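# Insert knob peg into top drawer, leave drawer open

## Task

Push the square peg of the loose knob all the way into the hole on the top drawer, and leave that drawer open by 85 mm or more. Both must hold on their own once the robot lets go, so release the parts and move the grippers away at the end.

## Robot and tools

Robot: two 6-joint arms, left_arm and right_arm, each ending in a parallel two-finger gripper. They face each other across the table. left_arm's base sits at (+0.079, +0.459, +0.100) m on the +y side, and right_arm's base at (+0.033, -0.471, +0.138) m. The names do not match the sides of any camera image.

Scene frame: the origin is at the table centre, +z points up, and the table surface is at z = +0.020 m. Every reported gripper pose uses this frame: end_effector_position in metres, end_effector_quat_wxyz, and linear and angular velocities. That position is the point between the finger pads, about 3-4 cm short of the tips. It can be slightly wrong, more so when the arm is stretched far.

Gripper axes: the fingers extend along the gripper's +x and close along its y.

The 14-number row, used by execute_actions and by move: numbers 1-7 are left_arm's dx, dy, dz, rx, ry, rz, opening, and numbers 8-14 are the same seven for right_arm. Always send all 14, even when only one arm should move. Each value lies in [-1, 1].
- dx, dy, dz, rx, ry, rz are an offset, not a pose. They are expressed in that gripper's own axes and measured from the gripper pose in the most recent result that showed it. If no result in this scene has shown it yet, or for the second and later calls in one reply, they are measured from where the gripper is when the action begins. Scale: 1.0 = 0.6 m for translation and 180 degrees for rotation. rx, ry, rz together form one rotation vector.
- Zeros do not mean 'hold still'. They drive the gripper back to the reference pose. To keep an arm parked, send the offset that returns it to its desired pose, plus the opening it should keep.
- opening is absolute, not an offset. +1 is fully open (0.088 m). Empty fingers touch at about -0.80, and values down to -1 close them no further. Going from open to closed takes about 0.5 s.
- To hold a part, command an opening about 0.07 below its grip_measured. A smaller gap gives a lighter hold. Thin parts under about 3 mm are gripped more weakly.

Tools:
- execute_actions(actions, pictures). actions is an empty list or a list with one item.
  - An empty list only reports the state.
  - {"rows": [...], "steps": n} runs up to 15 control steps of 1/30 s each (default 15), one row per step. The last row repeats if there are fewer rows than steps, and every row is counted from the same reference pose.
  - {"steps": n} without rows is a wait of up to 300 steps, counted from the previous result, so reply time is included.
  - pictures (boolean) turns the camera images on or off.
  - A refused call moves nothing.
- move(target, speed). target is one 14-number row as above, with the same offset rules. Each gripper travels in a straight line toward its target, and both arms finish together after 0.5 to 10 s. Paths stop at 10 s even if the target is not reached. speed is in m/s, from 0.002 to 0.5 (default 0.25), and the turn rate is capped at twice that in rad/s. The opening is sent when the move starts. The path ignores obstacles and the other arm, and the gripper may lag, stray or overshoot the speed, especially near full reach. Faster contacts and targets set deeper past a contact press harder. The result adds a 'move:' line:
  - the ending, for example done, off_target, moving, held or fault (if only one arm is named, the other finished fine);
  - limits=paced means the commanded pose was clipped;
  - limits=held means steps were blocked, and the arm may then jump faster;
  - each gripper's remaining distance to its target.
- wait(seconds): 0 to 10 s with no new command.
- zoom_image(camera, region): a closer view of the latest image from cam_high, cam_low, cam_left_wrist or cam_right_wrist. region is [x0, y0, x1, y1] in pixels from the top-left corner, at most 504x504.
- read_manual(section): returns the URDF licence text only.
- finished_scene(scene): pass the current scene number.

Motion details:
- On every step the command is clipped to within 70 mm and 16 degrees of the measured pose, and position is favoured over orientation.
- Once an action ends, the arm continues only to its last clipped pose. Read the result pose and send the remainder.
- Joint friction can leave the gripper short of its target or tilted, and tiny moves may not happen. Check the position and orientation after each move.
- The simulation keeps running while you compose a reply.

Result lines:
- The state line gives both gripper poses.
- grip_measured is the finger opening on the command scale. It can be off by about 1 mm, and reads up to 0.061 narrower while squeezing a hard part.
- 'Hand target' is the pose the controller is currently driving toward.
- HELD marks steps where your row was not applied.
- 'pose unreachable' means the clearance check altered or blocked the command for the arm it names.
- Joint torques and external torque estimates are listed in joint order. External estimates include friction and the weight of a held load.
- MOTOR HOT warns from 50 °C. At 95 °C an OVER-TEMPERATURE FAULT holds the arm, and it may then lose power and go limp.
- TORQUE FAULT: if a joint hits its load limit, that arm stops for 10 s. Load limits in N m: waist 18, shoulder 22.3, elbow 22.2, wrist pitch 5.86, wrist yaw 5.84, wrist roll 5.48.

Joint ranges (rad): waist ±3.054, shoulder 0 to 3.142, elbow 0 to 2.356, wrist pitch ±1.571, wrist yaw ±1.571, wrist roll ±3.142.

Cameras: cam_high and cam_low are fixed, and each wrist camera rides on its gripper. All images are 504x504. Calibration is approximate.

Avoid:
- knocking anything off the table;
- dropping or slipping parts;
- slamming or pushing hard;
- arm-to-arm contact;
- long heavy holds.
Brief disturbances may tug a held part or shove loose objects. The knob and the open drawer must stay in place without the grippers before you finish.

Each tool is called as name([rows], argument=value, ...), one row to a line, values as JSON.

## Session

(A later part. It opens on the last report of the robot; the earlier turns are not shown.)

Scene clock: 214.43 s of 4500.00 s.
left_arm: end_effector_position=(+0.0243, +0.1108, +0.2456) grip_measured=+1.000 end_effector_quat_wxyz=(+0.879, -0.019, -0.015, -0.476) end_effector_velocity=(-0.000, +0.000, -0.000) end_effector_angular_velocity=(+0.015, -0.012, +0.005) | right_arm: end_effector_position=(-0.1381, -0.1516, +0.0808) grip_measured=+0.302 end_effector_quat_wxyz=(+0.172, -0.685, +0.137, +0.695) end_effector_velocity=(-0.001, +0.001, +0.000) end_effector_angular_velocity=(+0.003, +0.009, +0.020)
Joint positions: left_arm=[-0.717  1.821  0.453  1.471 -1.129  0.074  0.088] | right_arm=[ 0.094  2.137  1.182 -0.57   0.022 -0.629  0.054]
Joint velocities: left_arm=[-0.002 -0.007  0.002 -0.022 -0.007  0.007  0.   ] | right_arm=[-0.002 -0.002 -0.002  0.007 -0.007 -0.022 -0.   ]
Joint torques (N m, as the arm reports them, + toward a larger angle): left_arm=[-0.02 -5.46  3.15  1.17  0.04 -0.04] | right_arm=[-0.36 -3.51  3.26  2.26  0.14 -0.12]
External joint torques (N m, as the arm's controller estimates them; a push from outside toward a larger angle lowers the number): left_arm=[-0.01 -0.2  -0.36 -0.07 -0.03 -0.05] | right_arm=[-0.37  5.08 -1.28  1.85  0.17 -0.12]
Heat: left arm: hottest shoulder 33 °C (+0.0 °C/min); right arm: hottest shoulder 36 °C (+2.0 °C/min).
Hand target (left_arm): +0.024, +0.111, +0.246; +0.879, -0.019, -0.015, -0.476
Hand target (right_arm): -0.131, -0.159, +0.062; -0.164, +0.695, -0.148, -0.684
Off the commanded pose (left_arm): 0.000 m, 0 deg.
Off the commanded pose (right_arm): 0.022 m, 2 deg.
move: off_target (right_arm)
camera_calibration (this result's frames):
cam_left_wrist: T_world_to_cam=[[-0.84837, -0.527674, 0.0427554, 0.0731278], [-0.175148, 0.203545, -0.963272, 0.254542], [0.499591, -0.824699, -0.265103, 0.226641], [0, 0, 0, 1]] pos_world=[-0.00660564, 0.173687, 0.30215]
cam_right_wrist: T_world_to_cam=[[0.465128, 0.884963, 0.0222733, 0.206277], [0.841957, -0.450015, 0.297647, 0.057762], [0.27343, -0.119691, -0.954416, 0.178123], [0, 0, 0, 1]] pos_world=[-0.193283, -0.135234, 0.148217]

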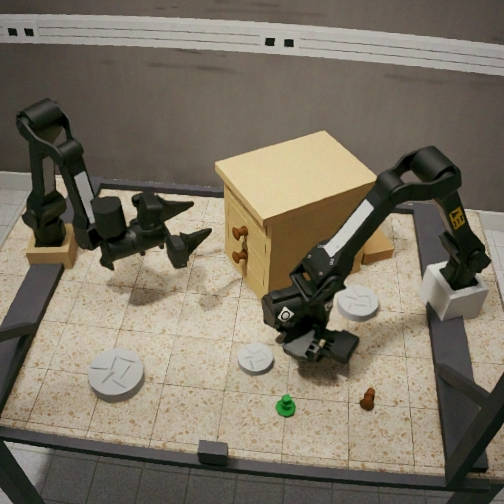

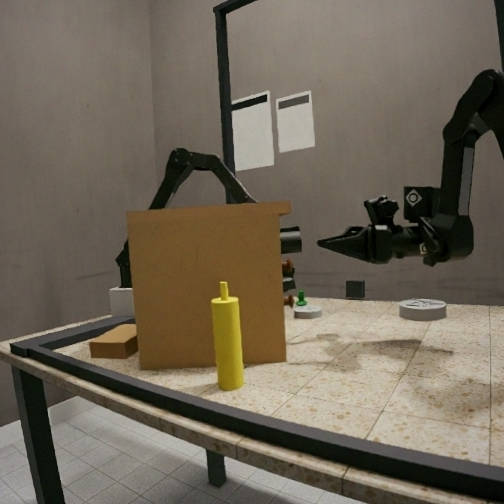

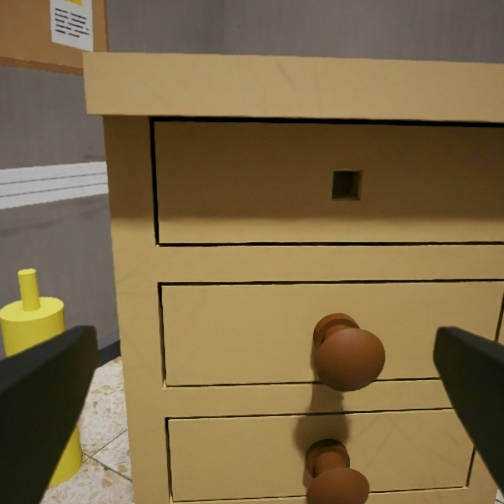

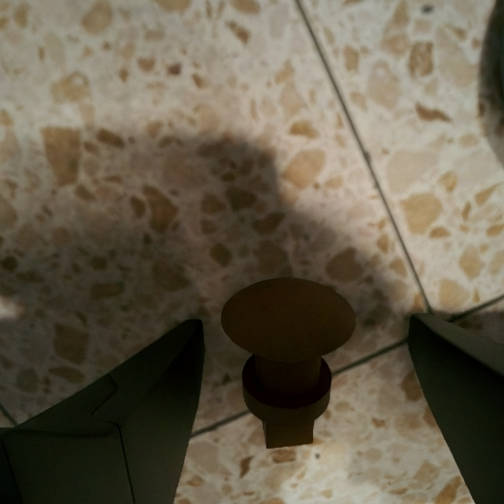

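move(target=[0,0,0,0,0,0,1,-0.012,0.010,0,0,0.01,0.014,0.2], speed=0.1)

Scene clock: 224.03 s of 4500.00 s.
left_arm: end_effector_position=(+0.0243, +0.1108, +0.2456) grip_measured=+1.000 end_effector_quat_wxyz=(+0.879, -0.019, -0.015, -0.476) end_effector_velocity=(-0.000, +0.000, -0.002) end_effector_angular_velocity=(+0.011, -0.002, +0.005) | right_arm: end_effector_position=(-0.1374, -0.1583, +0.0882) grip_measured=+0.203 end_effector_quat_wxyz=(+0.156, -0.694, +0.153, +0.686) end_effector_velocity=(+0.005, -0.005, +0.001) end_effector_angular_velocity=(-0.024, -0.022, -0.010)
Joint positions: left_arm=[-0.717  1.821  0.453  1.471 -1.129  0.074  0.088] | right_arm=[ 0.097  2.132  1.214 -0.657  0.012 -0.626  0.049]
Joint velocities: left_arm=[-0.002 -0.002  0.002 -0.022 -0.007 -0.007  0.   ] | right_arm=[-0.002 -0.002  0.002 -0.037  0.007  0.007 -0.   ]
Joint torques (N m, as the arm reports them, + toward a larger angle): left_arm=[-0.03 -5.42  3.12  1.24  0.03  0.  ] | right_arm=[ 0.3  -8.42  6.81  0.22 -0.25  0.17]
External joint torques (N m, as the arm's controller estimates them; a push from outside toward a larger angle lowers the number): left_arm=[-0.03 -0.18 -0.38  0.01 -0.04 -0.01] | right_arm=[ 0.32  0.2   2.22 -0.1  -0.22  0.17]
Heat: left arm: hottest wrist pitch 34 °C (+1.0 °C/min); right arm: hottest shoulder 35 °C (+1.0 °C/min).
Hand target (left_arm): +0.024, +0.111, +0.246; +0.879, -0.019, -0.015, -0.476
Hand target (right_arm): -0.141, -0.157, +0.088; -0.154, +0.693, -0.155, -0.687
Off the commanded pose (left_arm): 0.000 m, 0 deg.
Off the commanded pose (right_arm): 0.003 m, 0 deg.
After step 90, 5.83 s passed at rest.
move: done
camera_calibration (this result's frames):
cam_left_wrist: T_world_to_cam=[[-0.84837, -0.527674, 0.0427554, 0.0731278], [-0.175148, 0.203545, -0.963272, 0.254542], [0.499591, -0.824699, -0.265103, 0.226641], [0, 0, 0, 1]] pos_world=[-0.00660564, 0.173687, 0.30215]
cam_right_wrist: T_world_to_cam=[[0.464206, 0.885611, -0.0143198, 0.214947], [0.837539, -0.433633, 0.332402, 0.0508808], [0.28817, -0.166297, -0.943029, 0.177844], [0, 0, 0, 1]] pos_world=[-0.193644, -0.138721, 0.153877]

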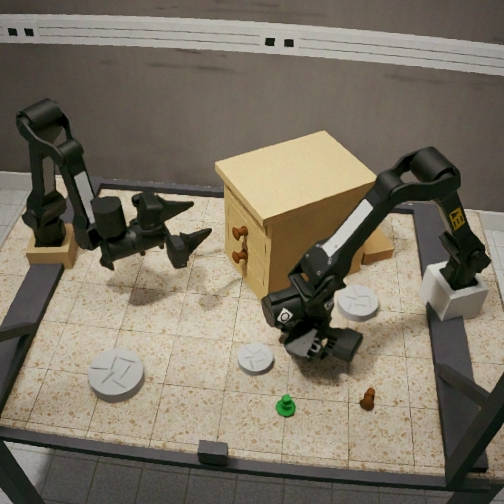

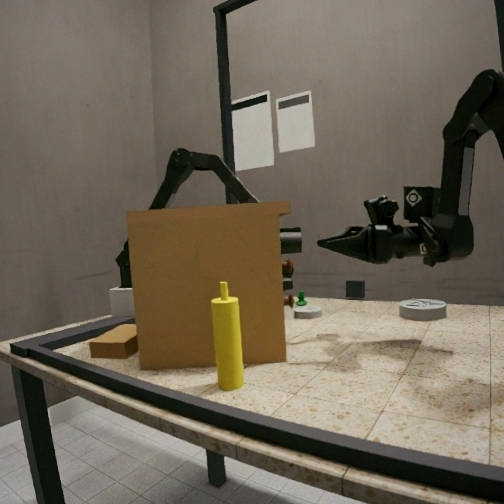

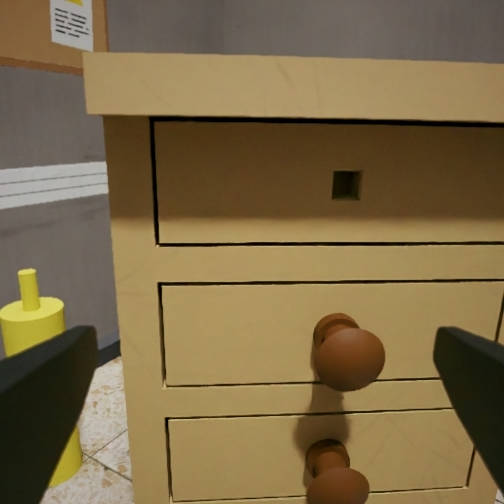

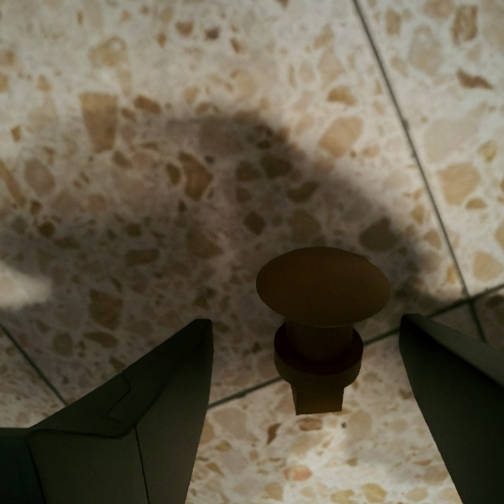

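move(target=[0,0,0,0,0,0,1,0.006,-0.004,0.013,0,0,0,0.05], speed=0.1)

zoom_image(camera="cam_high", region=[270, 310, 370, 390])

Scene clock: 231.47 s of 4500.00 s.
left_arm: end_effector_position=(+0.0243, +0.1108, +0.2456) grip_measured=+1.000 end_effector_quat_wxyz=(+0.879, -0.019, -0.015, -0.476) end_effector_velocity=(+0.000, +0.001, -0.003) end_effector_angular_velocity=(+0.015, -0.005, +0.005) | right_arm: end_effector_position=(-0.1411, -0.1544, +0.0861) grip_measured=+0.053 end_effector_quat_wxyz=(+0.155, -0.694, +0.152, +0.686) end_effector_velocity=(-0.000, -0.000, -0.001) end_effector_angular_velocity=(-0.010, +0.003, -0.010)
Joint positions: left_arm=[-0.717  1.821  0.453  1.471 -1.129  0.074  0.088] | right_arm=[ 0.1    2.152  1.237 -0.66   0.011 -0.624  0.042]
Joint velocities: left_arm=[-0.002 -0.002 -0.002 -0.022 -0.007 -0.007  0.   ] | right_arm=[-0.002  0.007  0.007 -0.007 -0.007  0.007 -0.   ]
Joint torques (N m, as the arm reports them, + toward a larger angle): left_arm=[ 0.21 -5.48  3.26  1.26  0.    0.05] | right_arm=[ 0.31 -8.25  6.89  0.23 -0.03  0.16]
External joint torques (N m, as the arm's controller estimates them; a push from outside toward a larger angle lowers the number): left_arm=[ 0.21 -0.24 -0.22  0.02 -0.06  0.03] | right_arm=[ 0.31  0.45  2.36 -0.08  0.    0.16]
Heat: left arm: hottest wrist pitch 34 °C (+1.0 °C/min); right arm: hottest shoulder 35 °C (+1.0 °C/min).
Hand target (left_arm): +0.024, +0.111, +0.246; +0.879, -0.019, -0.015, -0.476
Hand target (right_arm): -0.143, -0.153, +0.085; -0.156, +0.694, -0.153, -0.686
Off the commanded pose (left_arm): 0.000 m, 0 deg.
Off the commanded pose (right_arm): 0.003 m, 0 deg.
After step 90, 3.73 s passed at rest.
move: done
camera_calibration (this result's frames):
cam_left_wrist: T_world_to_cam=[[-0.84837, -0.527674, 0.0427554, 0.0731278], [-0.175148, 0.203545, -0.963272, 0.254542], [0.499591, -0.824699, -0.265103, 0.226641], [0, 0, 0, 1]] pos_world=[-0.00660564, 0.173687, 0.30215]
cam_right_wrist: T_world_to_cam=[[0.462843, 0.88633, -0.0139897, 0.213026], [0.838495, -0.432634, 0.331291, 0.0567422], [0.287581, -0.165066, -0.943425, 0.177653], [0, 0, 0, 1]] pos_world=[-0.197265, -0.134938, 0.151784]

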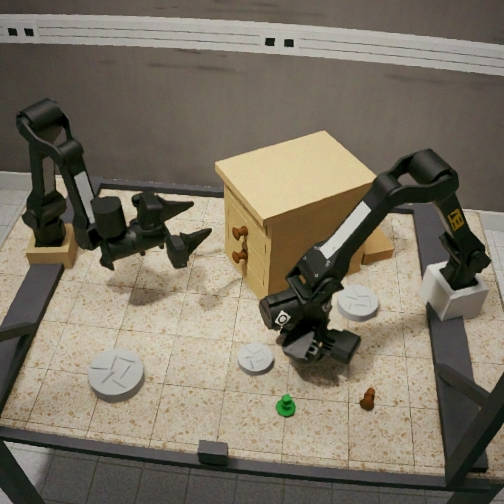

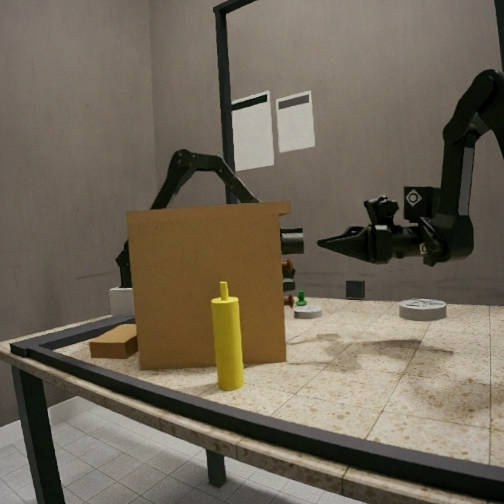

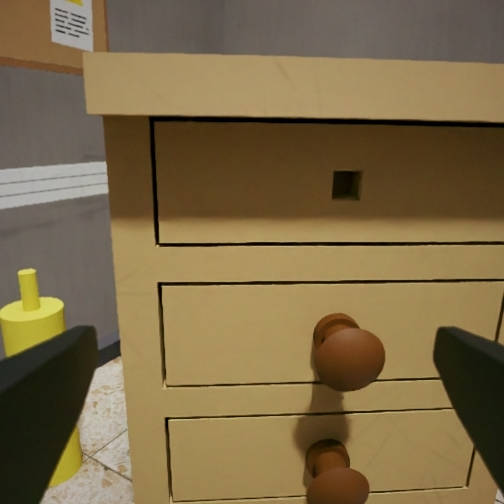

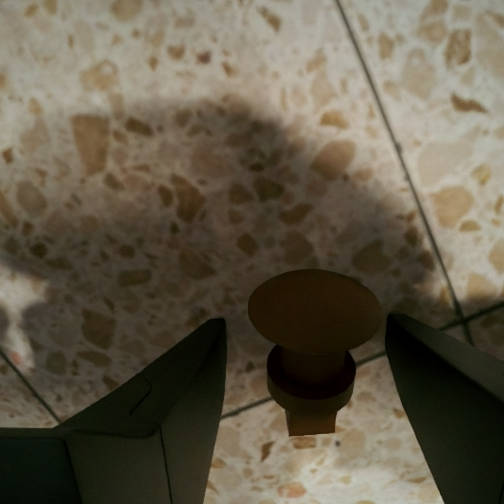

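Region (270, 310, 370, 390) of cam_high's 504x504 image, scaled by 5.040, with more detail than that image has; it fills the top 403 rows of this view, and the rest is white.

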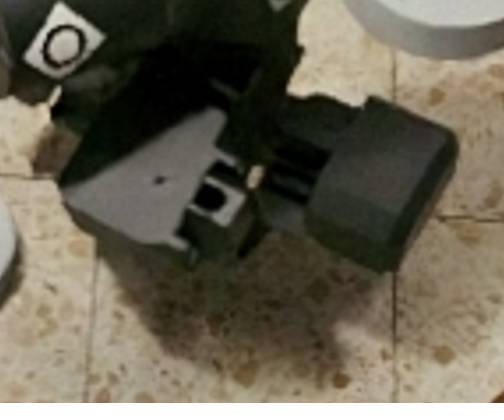

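move(target=[0,0,0,0,0,0,1,0.004,0,0,0,0,0,-0.62], speed=0.05)

Scene clock: 234.27 s of 4500.00 s.
left_arm: end_effector_position=(+0.0243, +0.1108, +0.2456) grip_measured=+1.000 end_effector_quat_wxyz=(+0.879, -0.019, -0.015, -0.476) end_effector_velocity=(+0.002, +0.003, +0.001) end_effector_angular_velocity=(-0.009, +0.012, +0.019) | right_arm: end_effector_position=(-0.1416, -0.1534, +0.0859) grip_measured=-0.470 end_effector_quat_wxyz=(+0.156, -0.693, +0.151, +0.687) end_effector_velocity=(+0.002, -0.004, -0.002) end_effector_angular_velocity=(-0.019, -0.002, +0.020)
Joint positions: left_arm=[-0.717  1.821  0.453  1.471 -1.129  0.074  0.088] | right_arm=[ 0.1    2.153  1.238 -0.656  0.011 -0.624  0.016]
Joint velocities: left_arm=[-0.002 -0.002 -0.002  0.007 -0.022 -0.007  0.   ] | right_arm=[-0.002  0.002 -0.007 -0.007 -0.007 -0.022 -0.   ]
Joint torques (N m, as the arm reports them, + toward a larger angle): left_arm=[ 0.02 -5.26  3.12  1.21  0.04  0.05] | right_arm=[ 0.06 -9.1   5.08  0.6  -0.03 -0.02]
External joint torques (N m, as the arm's controller estimates them; a push from outside toward a larger angle lowers the number): left_arm=[ 0.01  0.04 -0.38 -0.05 -0.02  0.04] | right_arm=[ 0.01 -0.44  0.58  0.29  0.   -0.02]
Heat: left arm: hottest wrist pitch 34 °C (+1.0 °C/min); right arm: hottest shoulder 35 °C (+1.0 °C/min).
Hand target (left_arm): +0.024, +0.111, +0.246; +0.879, -0.019, -0.015, -0.476
Hand target (right_arm): -0.141, -0.155, +0.084; -0.155, +0.694, -0.152, -0.686
Off the commanded pose (left_arm): 0.000 m, 0 deg.
Off the commanded pose (right_arm): 0.003 m, 0 deg.
move: done
camera_calibration (this result's frames):
cam_left_wrist: T_world_to_cam=[[-0.84837, -0.527674, 0.0427554, 0.0731278], [-0.175148, 0.203545, -0.963272, 0.254542], [0.499591, -0.824699, -0.265103, 0.226641], [0, 0, 0, 1]] pos_world=[-0.00660564, 0.173687, 0.30215]
cam_right_wrist: T_world_to_cam=[[0.462817, 0.886377, -0.0116854, 0.212188], [0.839168, -0.433843, 0.32799, 0.0579092], [0.285654, -0.161606, -0.944609, 0.178186], [0, 0, 0, 1]] pos_world=[-0.197699, -0.134159, 0.151802]

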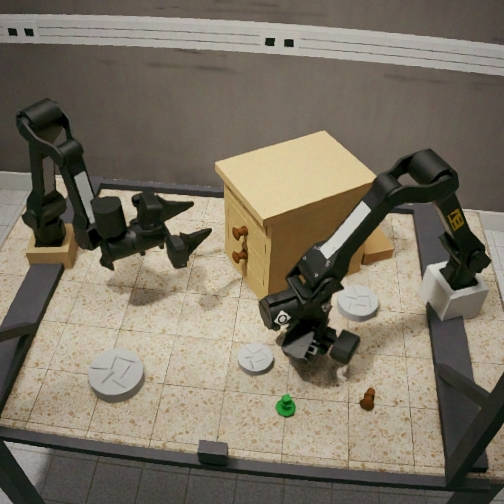

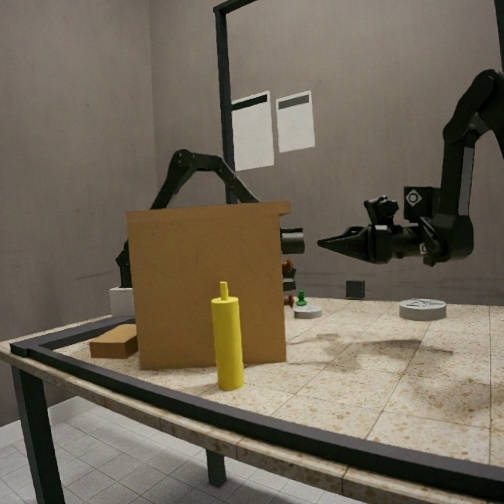

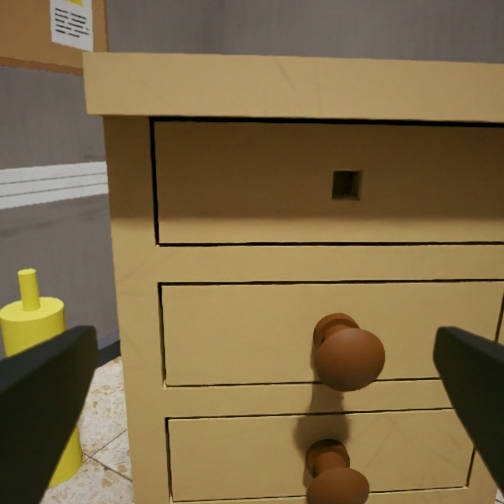

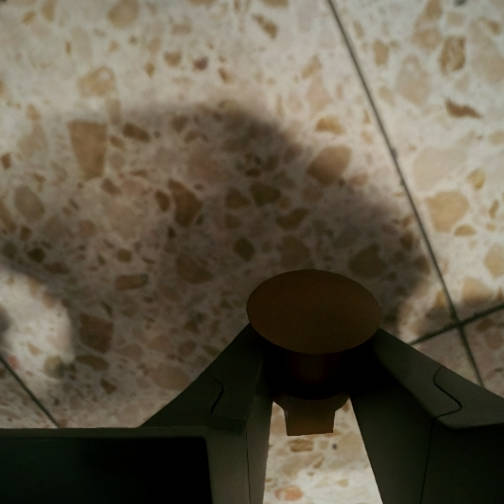

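move(target=[-0.114,-0.053,-0.043,0,0.44,0,1,-0.14,0,0,0,0,0,-0.62])

Scene clock: 263.30 s of 4500.00 s.
left_arm: end_effector_position=(-0.0384, +0.1520, +0.2176) grip_measured=+1.000 end_effector_quat_wxyz=(+0.689, +0.290, +0.543, -0.382) end_effector_velocity=(-0.000, -0.000, +0.001) end_effector_angular_velocity=(+0.005, +0.007, +0.009) | right_arm: end_effector_position=(-0.1391, -0.1564, +0.1634) grip_measured=-0.470 end_effector_quat_wxyz=(+0.152, -0.699, +0.155, +0.681) end_effector_velocity=(+0.001, -0.002, +0.000) end_effector_angular_velocity=(-0.010, +0.003, +0.005)
Joint positions: left_arm=[-0.621  1.674  1.291 -1.046 -0.201 -1.014  0.088] | right_arm=[ 0.1    2.005  1.36  -0.947  0.017 -0.624  0.016]
Joint velocities: left_arm=[ 0.002  0.002  0.007 -0.007  0.007 -0.007  0.   ] | right_arm=[-0.002 -0.002 -0.002 -0.007 -0.007 -0.007 -0.   ]
Joint torques (N m, as the arm reports them, + toward a larger angle): left_arm=[ 0.37 -5.32  6.43  0.27  0.    0.07] | right_arm=[  0.19 -10.72   7.87   0.14  -0.22   0.08]
External joint torques (N m, as the arm's controller estimates them; a push from outside toward a larger angle lowers the number): left_arm=[ 0.36  0.98  0.83 -0.27  0.19  0.07] | right_arm=[ 0.19 -2.34  2.67 -0.14 -0.19  0.08]
Heat: left arm: hottest wrist pitch 34 °C (+1.0 °C/min); right arm: hottest shoulder 38 °C (+3.0 °C/min).
Hand target (left_arm): -0.039, +0.149, +0.218; +0.688, +0.290, +0.545, -0.382
Hand target (right_arm): -0.143, -0.153, +0.170; -0.157, +0.693, -0.151, -0.687
Off the commanded pose (left_arm): 0.003 m, 1 deg.
Off the commanded pose (right_arm): 0.008 m, 1 deg.
After step 90, 22.77 s passed at rest.
move: done
camera_calibration (this result's frames):
cam_left_wrist: T_world_to_cam=[[-0.831358, -0.554239, 0.0407825, 0.0479618], [-0.551038, 0.831629, 0.0689266, -0.12625], [-0.0721177, 0.03483, -0.996788, 0.291054], [0, 0, 0, 1]] pos_world=[-0.00870478, 0.121438, 0.296865]
cam_right_wrist: T_world_to_cam=[[0.462991, 0.886169, -0.0185327, 0.215634], [0.834234, -0.428602, 0.346922, 0.0260967], [0.299488, -0.176082, -0.937711, 0.248719], [0, 0, 0, 1]] pos_world=[-0.196096, -0.136108, 0.22817]

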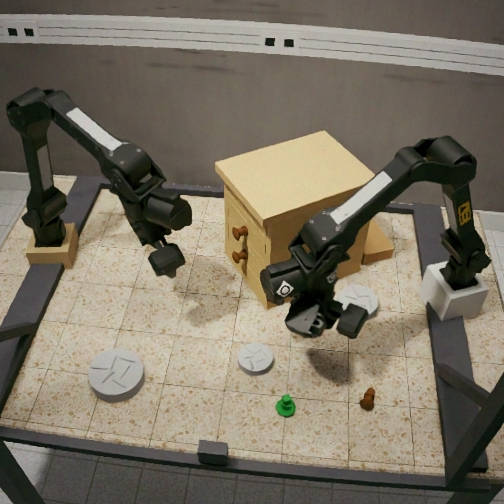

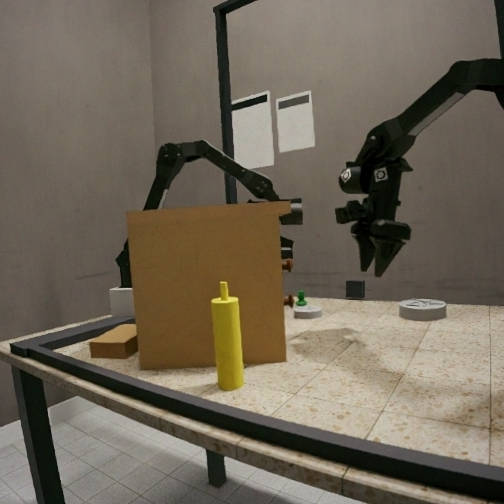

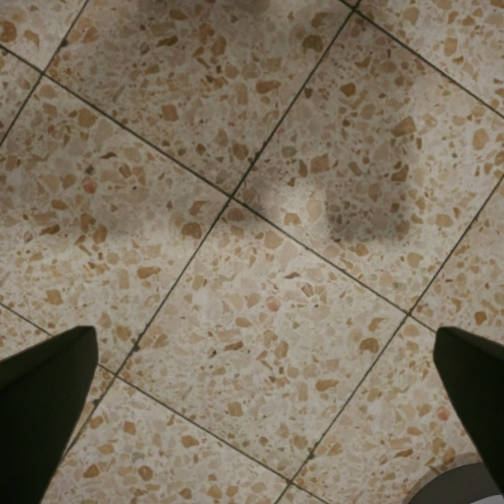

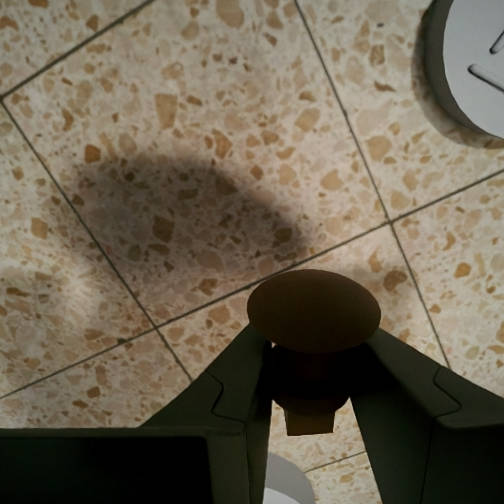

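move(target=[-0.076,0.108,-0.092,0.6,0,0,1,0.03,-0.307,0.037,0.361,0,0,-0.62])

Scene clock: 277.53 s of 4500.00 s.
left_arm: end_effector_position=(-0.0194, +0.2388, +0.2471) grip_measured=+1.000 end_effector_quat_wxyz=(+0.172, +0.727, +0.014, -0.665) end_effector_velocity=(-0.000, +0.003, +0.001) end_effector_angular_velocity=(+0.005, +0.006, +0.004) | right_arm: end_effector_position=(-0.0815, +0.0174, +0.1477) grip_measured=-0.470 end_effector_quat_wxyz=(+0.504, -0.503, +0.492, +0.501) end_effector_velocity=(-0.002, -0.002, -0.001) end_effector_angular_velocity=(-0.009, +0.005, -0.005)
Joint positions: left_arm=[-0.715  1.346  1.102 -1.208 -0.209  0.767  0.088] | right_arm=[-0.172  2.612  2.337 -1.289  0.017  0.228  0.016]
Joint velocities: left_arm=[-0.002 -0.007 -0.002 -0.007  0.007 -0.007  0.   ] | right_arm=[ 0.002  0.002  0.002 -0.007 -0.007  0.007 -0.   ]
Joint torques (N m, as the arm reports them, + toward a larger angle): left_arm=[-0.39 -5.65  4.08  0.25 -0.29  0.1 ] | right_arm=[ -0.18 -11.93   8.53   0.25   0.12   0.19]
External joint torques (N m, as the arm's controller estimates them; a push from outside toward a larger angle lowers the number): left_arm=[-0.4  -1.63 -1.54 -0.26 -0.18  0.11] | right_arm=[-0.19  0.31  2.81 -0.11  0.11  0.19]
Heat: left arm: hottest shoulder 33 °C (-1.0 °C/min); right arm: hottest shoulder 39 °C (+4.1 °C/min).
Hand target (left_arm): -0.018, +0.241, +0.248; +0.170, +0.728, +0.010, -0.664
Hand target (right_arm): -0.080, +0.019, +0.144; +0.507, -0.502, +0.493, +0.497
Off the commanded pose (left_arm): 0.003 m, 1 deg.
Off the commanded pose (right_arm): 0.004 m, 1 deg.
joint sent to its limit (right arm) — the command would take joint 3 (elbow) past its upper limit, so that joint was sent only as far as its limit.
After step 90, 6.97 s passed at rest.
move: done
camera_calibration (this result's frames):
cam_left_wrist: T_world_to_cam=[[-0.274242, 0.937817, -0.212815, -0.172107], [0.874617, 0.335237, 0.350231, -0.113298], [0.399797, -0.0900835, -0.912166, 0.336862], [0, 0, 0, 1]] pos_world=[-0.0827833, 0.229732, 0.310328]
cam_right_wrist: T_world_to_cam=[[0.999357, -0.0351727, -0.00702036, 0.0928023], [-0.0312304, -0.9496, 0.311904, 0.00169154], [-0.0176371, -0.311484, -0.950088, 0.225668], [0, 0, 0, 1]] pos_world=[-0.0887097, 0.0751626, 0.214529]

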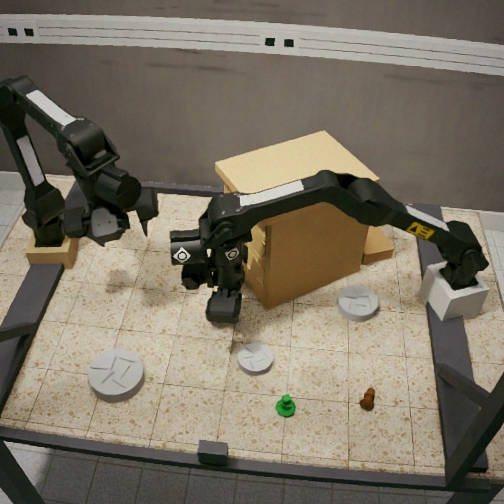

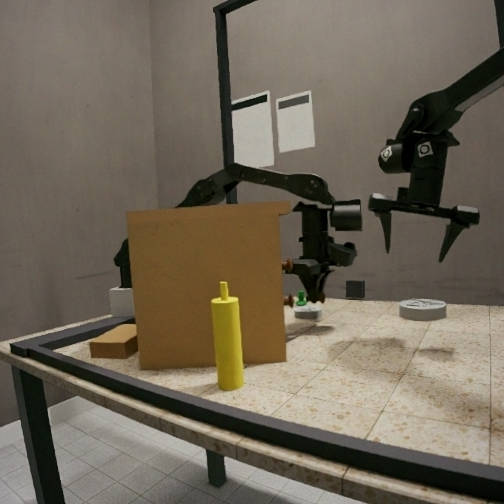

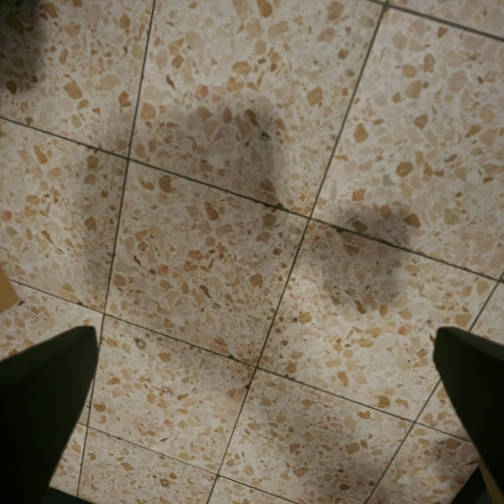

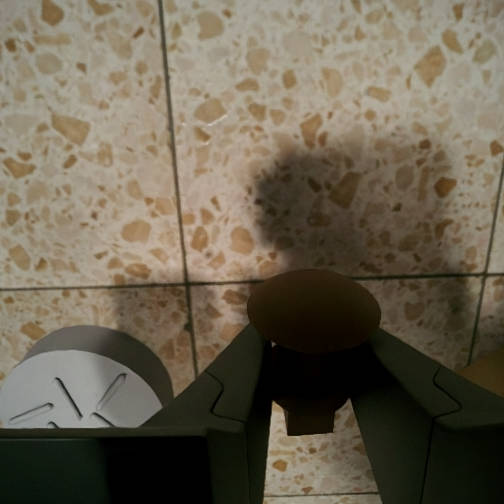

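move(target=[0,0,0,0,0,0,1,0.075,0,0,0,0,0,-0.62], speed=0.1)

zoom_image(camera="cam_low", region=[270, 240, 370, 330])

Scene clock: 290.10 s of 4500.00 s.
left_arm: end_effector_position=(-0.0194, +0.2389, +0.2471) grip_measured=+1.000 end_effector_quat_wxyz=(+0.171, +0.727, +0.013, -0.665) end_effector_velocity=(+0.003, +0.001, -0.000) end_effector_angular_velocity=(+0.002, -0.009, +0.010) | right_arm: end_effector_position=(-0.0826, +0.0216, +0.1120) grip_measured=-0.470 end_effector_quat_wxyz=(+0.509, -0.496, +0.488, +0.507) end_effector_velocity=(+0.002, +0.002, +0.001) end_effector_angular_velocity=(+0.009, -0.006, +0.005)
Joint positions: left_arm=[-0.715  1.345  1.102 -1.208 -0.209  0.769  0.088] | right_arm=[-0.172  2.631  2.231 -1.142  0.017  0.229  0.016]
Joint velocities: left_arm=[ 0.002 -0.002 -0.002 -0.007 -0.007 -0.007  0.   ] | right_arm=[-0.002 -0.002 -0.002  0.007  0.007 -0.007 -0.   ]
Joint torques (N m, as the arm reports them, + toward a larger angle): left_arm=[-0.05 -4.09  5.18  0.43 -0.08 -0.08] | right_arm=[ -0.16 -12.18   5.22   0.51   0.02  -0.11]
External joint torques (N m, as the arm's controller estimates them; a push from outside toward a larger angle lowers the number): left_arm=[-0.07 -0.05 -0.43 -0.07  0.03 -0.06] | right_arm=[-0.14  0.13 -0.47  0.13  0.   -0.11]
Heat: left arm: hottest shoulder 33 °C (-1.0 °C/min); right arm: hottest shoulder 41 °C (+6.1 °C/min).
Hand target (left_arm): -0.019, +0.239, +0.247; +0.172, +0.727, +0.014, -0.665
Hand target (right_arm): -0.081, +0.017, +0.103; +0.504, -0.503, +0.492, +0.501
Off the commanded pose (left_arm): 0.000 m, 0 deg.
Off the commanded pose (right_arm): 0.010 m, 1 deg.
After step 90, 8.70 s passed at rest.
move: off_target (right_arm)
camera_calibration (this result's frames):
cam_left_wrist: T_world_to_cam=[[-0.27242, 0.938371, -0.212716, -0.172277], [0.875097, 0.333539, 0.350653, -0.113086], [0.399991, -0.0906226, -0.912028, 0.337015], [0, 0, 0, 1]] pos_world=[-0.0827738, 0.229919, 0.310374]
cam_right_wrist: T_world_to_cam=[[0.999277, -0.035715, -0.0130676, 0.094398], [-0.0303666, -0.956179, 0.291204, 0.0193324], [-0.0228954, -0.290597, -0.956572, 0.192916], [0, 0, 0, 1]] pos_world=[-0.0893258, 0.0779173, 0.180141]

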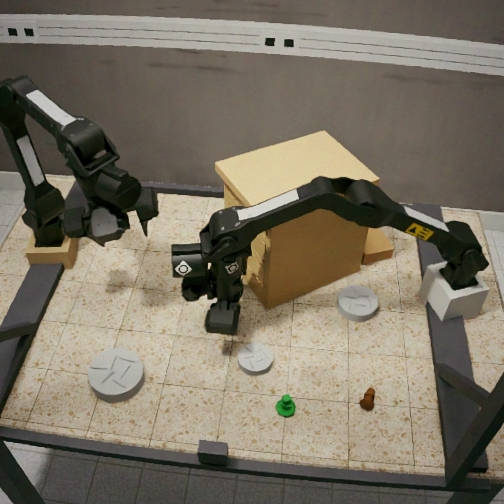

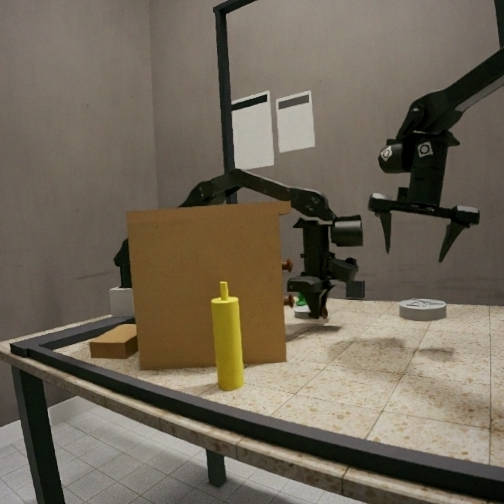

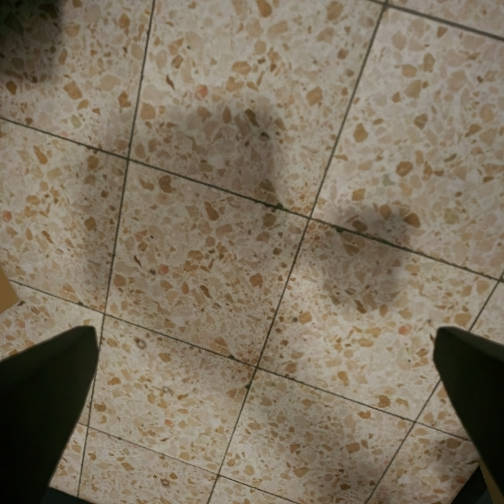

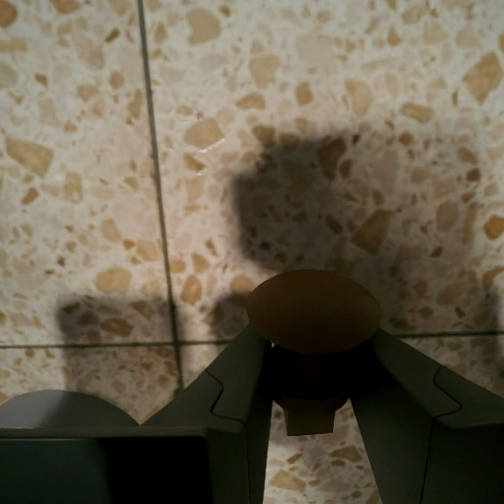

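Region (270, 240, 370, 330) of cam_low's 504x504 image, scaled by 5.040, with more detail than that image has; it fills the top 454 rows of this view, and the rest is white.

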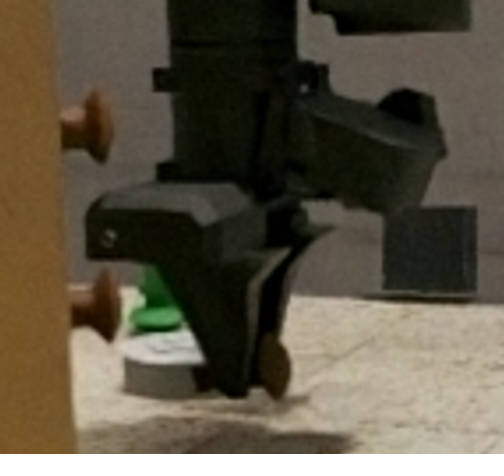

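move(target=[0,0,0,0,0,0,1,0.04,0,0,0,0.012,0,-0.62], speed=0.06)

zoom_image(camera="cam_low", region=[270, 240, 370, 330])

Scene clock: 293.83 s of 4500.00 s.
left_arm: end_effector_position=(-0.0194, +0.2389, +0.2471) grip_measured=+1.000 end_effector_quat_wxyz=(+0.171, +0.727, +0.013, -0.665) end_effector_velocity=(-0.001, -0.001, -0.001) end_effector_angular_velocity=(-0.008, -0.000, +0.015) | right_arm: end_effector_position=(-0.0828, +0.0215, +0.0925) grip_measured=-0.470 end_effector_quat_wxyz=(+0.502, -0.505, +0.494, +0.498) end_effector_velocity=(+0.003, -0.001, -0.008) end_effector_angular_velocity=(-0.015, -0.011, +0.005)
Joint positions: left_arm=[-0.715  1.345  1.102 -1.208 -0.209  0.769  0.088] | right_arm=[-0.172  2.693  2.273 -1.153  0.015  0.229  0.016]
Joint velocities: left_arm=[-0.007  0.002 -0.002  0.007 -0.007 -0.022  0.   ] | right_arm=[-0.002  0.022  0.012 -0.007  0.007 -0.007 -0.   ]
Joint torques (N m, as the arm reports them, + toward a larger angle): left_arm=[-0.05 -4.13  5.1   0.45 -0.14 -0.02] | right_arm=[ -0.22 -11.94   8.06   0.18  -0.21  -0.13]
External joint torques (N m, as the arm's controller estimates them; a push from outside toward a larger angle lowers the number): left_arm=[-0.03 -0.17 -0.5  -0.06 -0.03 -0.01] | right_arm=[-0.17  0.91  2.27 -0.18 -0.24 -0.13]
Heat: left arm: hottest shoulder 33 °C (-1.0 °C/min); right arm: hottest shoulder 42 °C (+7.0 °C/min).
Hand target (left_arm): -0.019, +0.239, +0.247; +0.171, +0.727, +0.013, -0.665
Hand target (right_arm): -0.082, +0.022, +0.088; +0.500, -0.505, +0.497, +0.498
Off the commanded pose (left_arm): 0.000 m, 0 deg.
Off the commanded pose (right_arm): 0.005 m, 1 deg.
move: done
camera_calibration (this result's frames):
cam_left_wrist: T_world_to_cam=[[-0.27242, 0.938371, -0.212716, -0.172277], [0.875097, 0.333539, 0.350653, -0.113086], [0.399991, -0.0906226, -0.912028, 0.337015], [0, 0, 0, 1]] pos_world=[-0.0827738, 0.229919, 0.310374]
cam_right_wrist: T_world_to_cam=[[0.99933, -0.0359888, -0.00661317, 0.0938172], [-0.0319812, -0.94686, 0.320051, 0.0218823], [-0.01778, -0.319625, -0.947377, 0.174417], [0, 0, 0, 1]] pos_world=[-0.0899534, 0.0798438, 0.158855]

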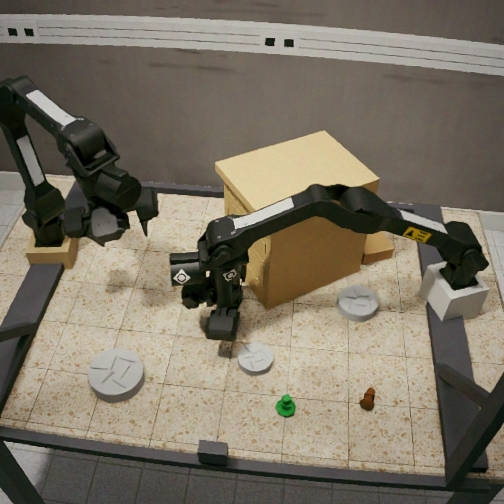

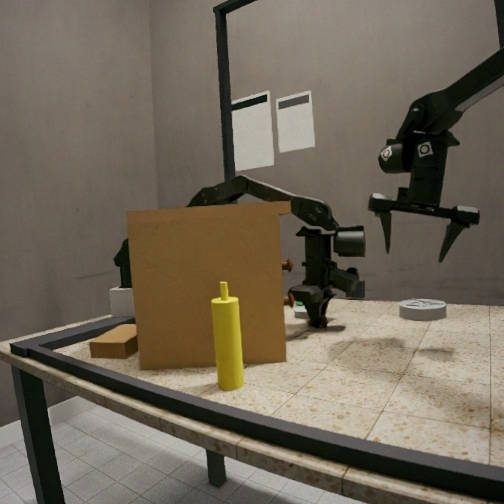

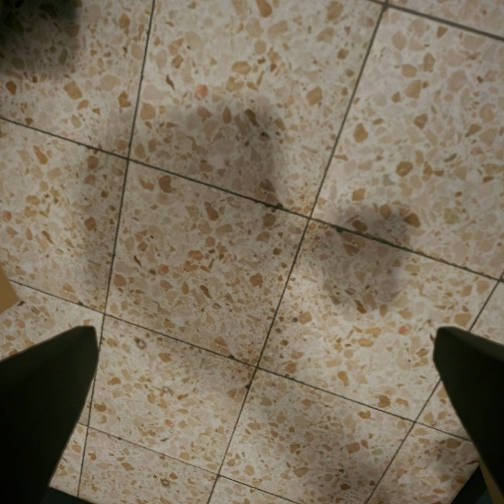

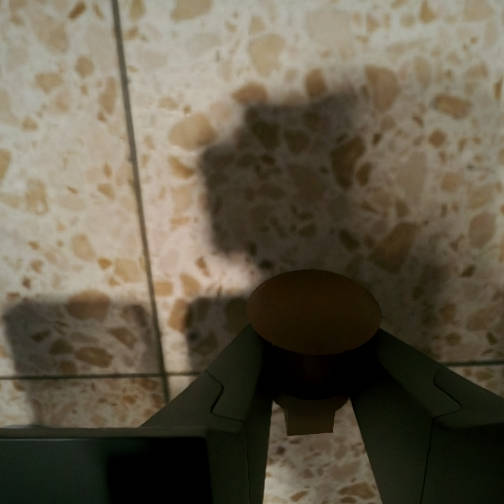

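Region (270, 240, 370, 330) of cam_low's 504x504 image, scaled by 5.040, with more detail than that image has; it fills the top 454 rows of this view, and the rest is white.

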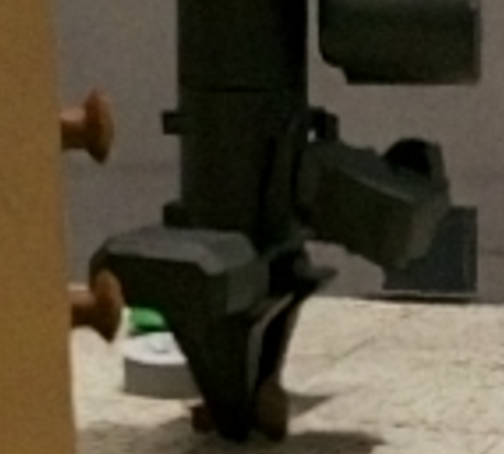

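move(target=[0,0,0,0,0,0,1,0.012,0,0,0,0,0,-0.62], speed=0.03)

zoom_image(camera="cam_low", region=[270, 240, 370, 330])

Scene clock: 296.83 s of 4500.00 s.
left_arm: end_effector_position=(-0.0194, +0.2389, +0.2471) grip_measured=+1.000 end_effector_quat_wxyz=(+0.171, +0.727, +0.013, -0.665) end_effector_velocity=(+0.001, +0.001, -0.001) end_effector_angular_velocity=(+0.006, -0.011, +0.006) | right_arm: end_effector_position=(-0.0838, +0.0254, +0.0924) grip_measured=-0.470 end_effector_quat_wxyz=(+0.506, -0.500, +0.491, +0.504) end_effector_velocity=(-0.003, -0.005, +0.003) end_effector_angular_velocity=(-0.022, +0.017, +0.010)
Joint positions: left_arm=[-0.715  1.345  1.102 -1.208 -0.209  0.769  0.088] | right_arm=[-0.172  2.694  2.275 -1.136  0.015  0.229  0.016]
Joint velocities: left_arm=[-0.002  0.002 -0.002 -0.007 -0.007 -0.007  0.   ] | right_arm=[ 0.002 -0.007 -0.002 -0.022 -0.022 -0.007 -0.   ]
Joint torques (N m, as the arm reports them, + toward a larger angle): left_arm=[ 0.06 -4.13  5.19  0.49 -0.13  0.04] | right_arm=[  0.   -13.07   4.92   0.62   0.    -0.03]
External joint torques (N m, as the arm's controller estimates them; a push from outside toward a larger angle lowers the number): left_arm=[ 0.06 -0.16 -0.39 -0.01 -0.03  0.06] | right_arm=[-0.11 -0.45 -0.79  0.26 -0.01 -0.03]
Heat: left arm: hottest shoulder 33 °C (-1.0 °C/min); right arm: hottest shoulder 42 °C (+6.0 °C/min).
Hand target (left_arm): -0.019, +0.239, +0.247; +0.171, +0.727, +0.013, -0.665
Hand target (right_arm): -0.083, +0.021, +0.085; +0.502, -0.505, +0.494, +0.498
Off the commanded pose (left_arm): 0.000 m, 0 deg.
Off the commanded pose (right_arm): 0.008 m, 1 deg.
move: done
camera_calibration (this result's frames):
cam_left_wrist: T_world_to_cam=[[-0.27242, 0.938371, -0.212716, -0.172277], [0.875097, 0.333539, 0.350653, -0.113086], [0.399991, -0.0906226, -0.912028, 0.337015], [0, 0, 0, 1]] pos_world=[-0.0827738, 0.229919, 0.310374]
cam_right_wrist: T_world_to_cam=[[0.999294, -0.0358358, -0.0113229, 0.0953175], [-0.030702, -0.952184, 0.303978, 0.0272752], [-0.0216748, -0.303416, -0.952612, 0.175335], [0, 0, 0, 1]] pos_world=[-0.0906124, 0.0825861, 0.159814]

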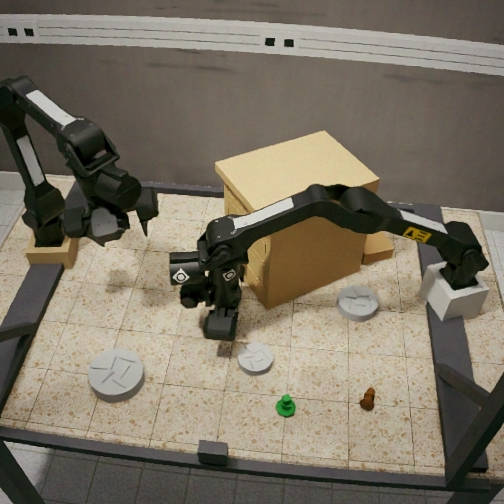

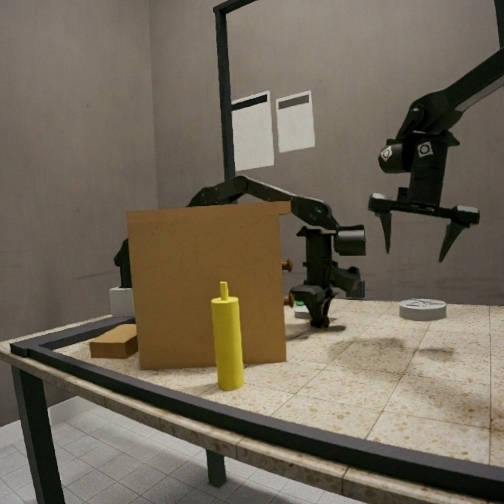

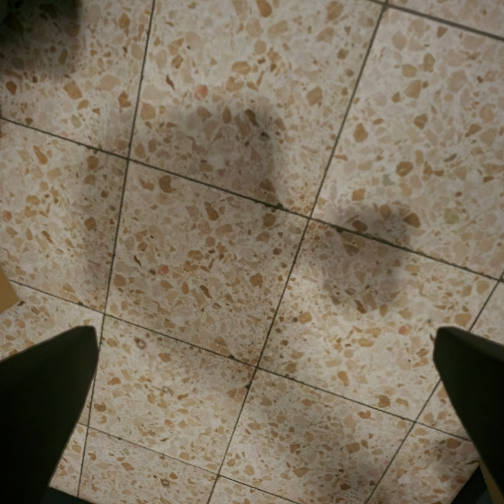

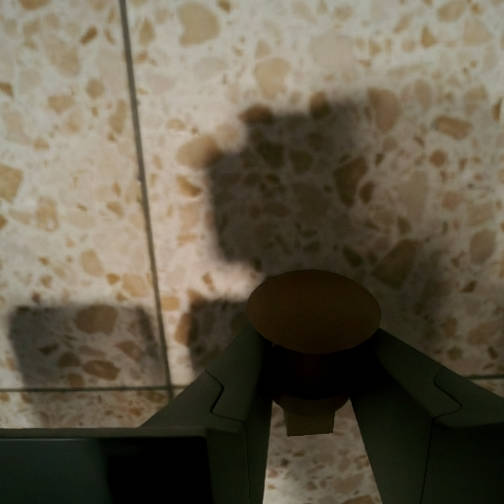

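Region (270, 240, 370, 330) of cam_low's 504x504 image, scaled by 5.040, with more detail than that image has; it fills the top 454 rows of this view, and the rest is white.

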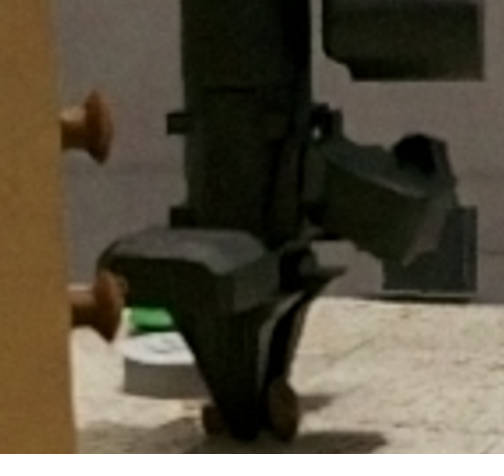

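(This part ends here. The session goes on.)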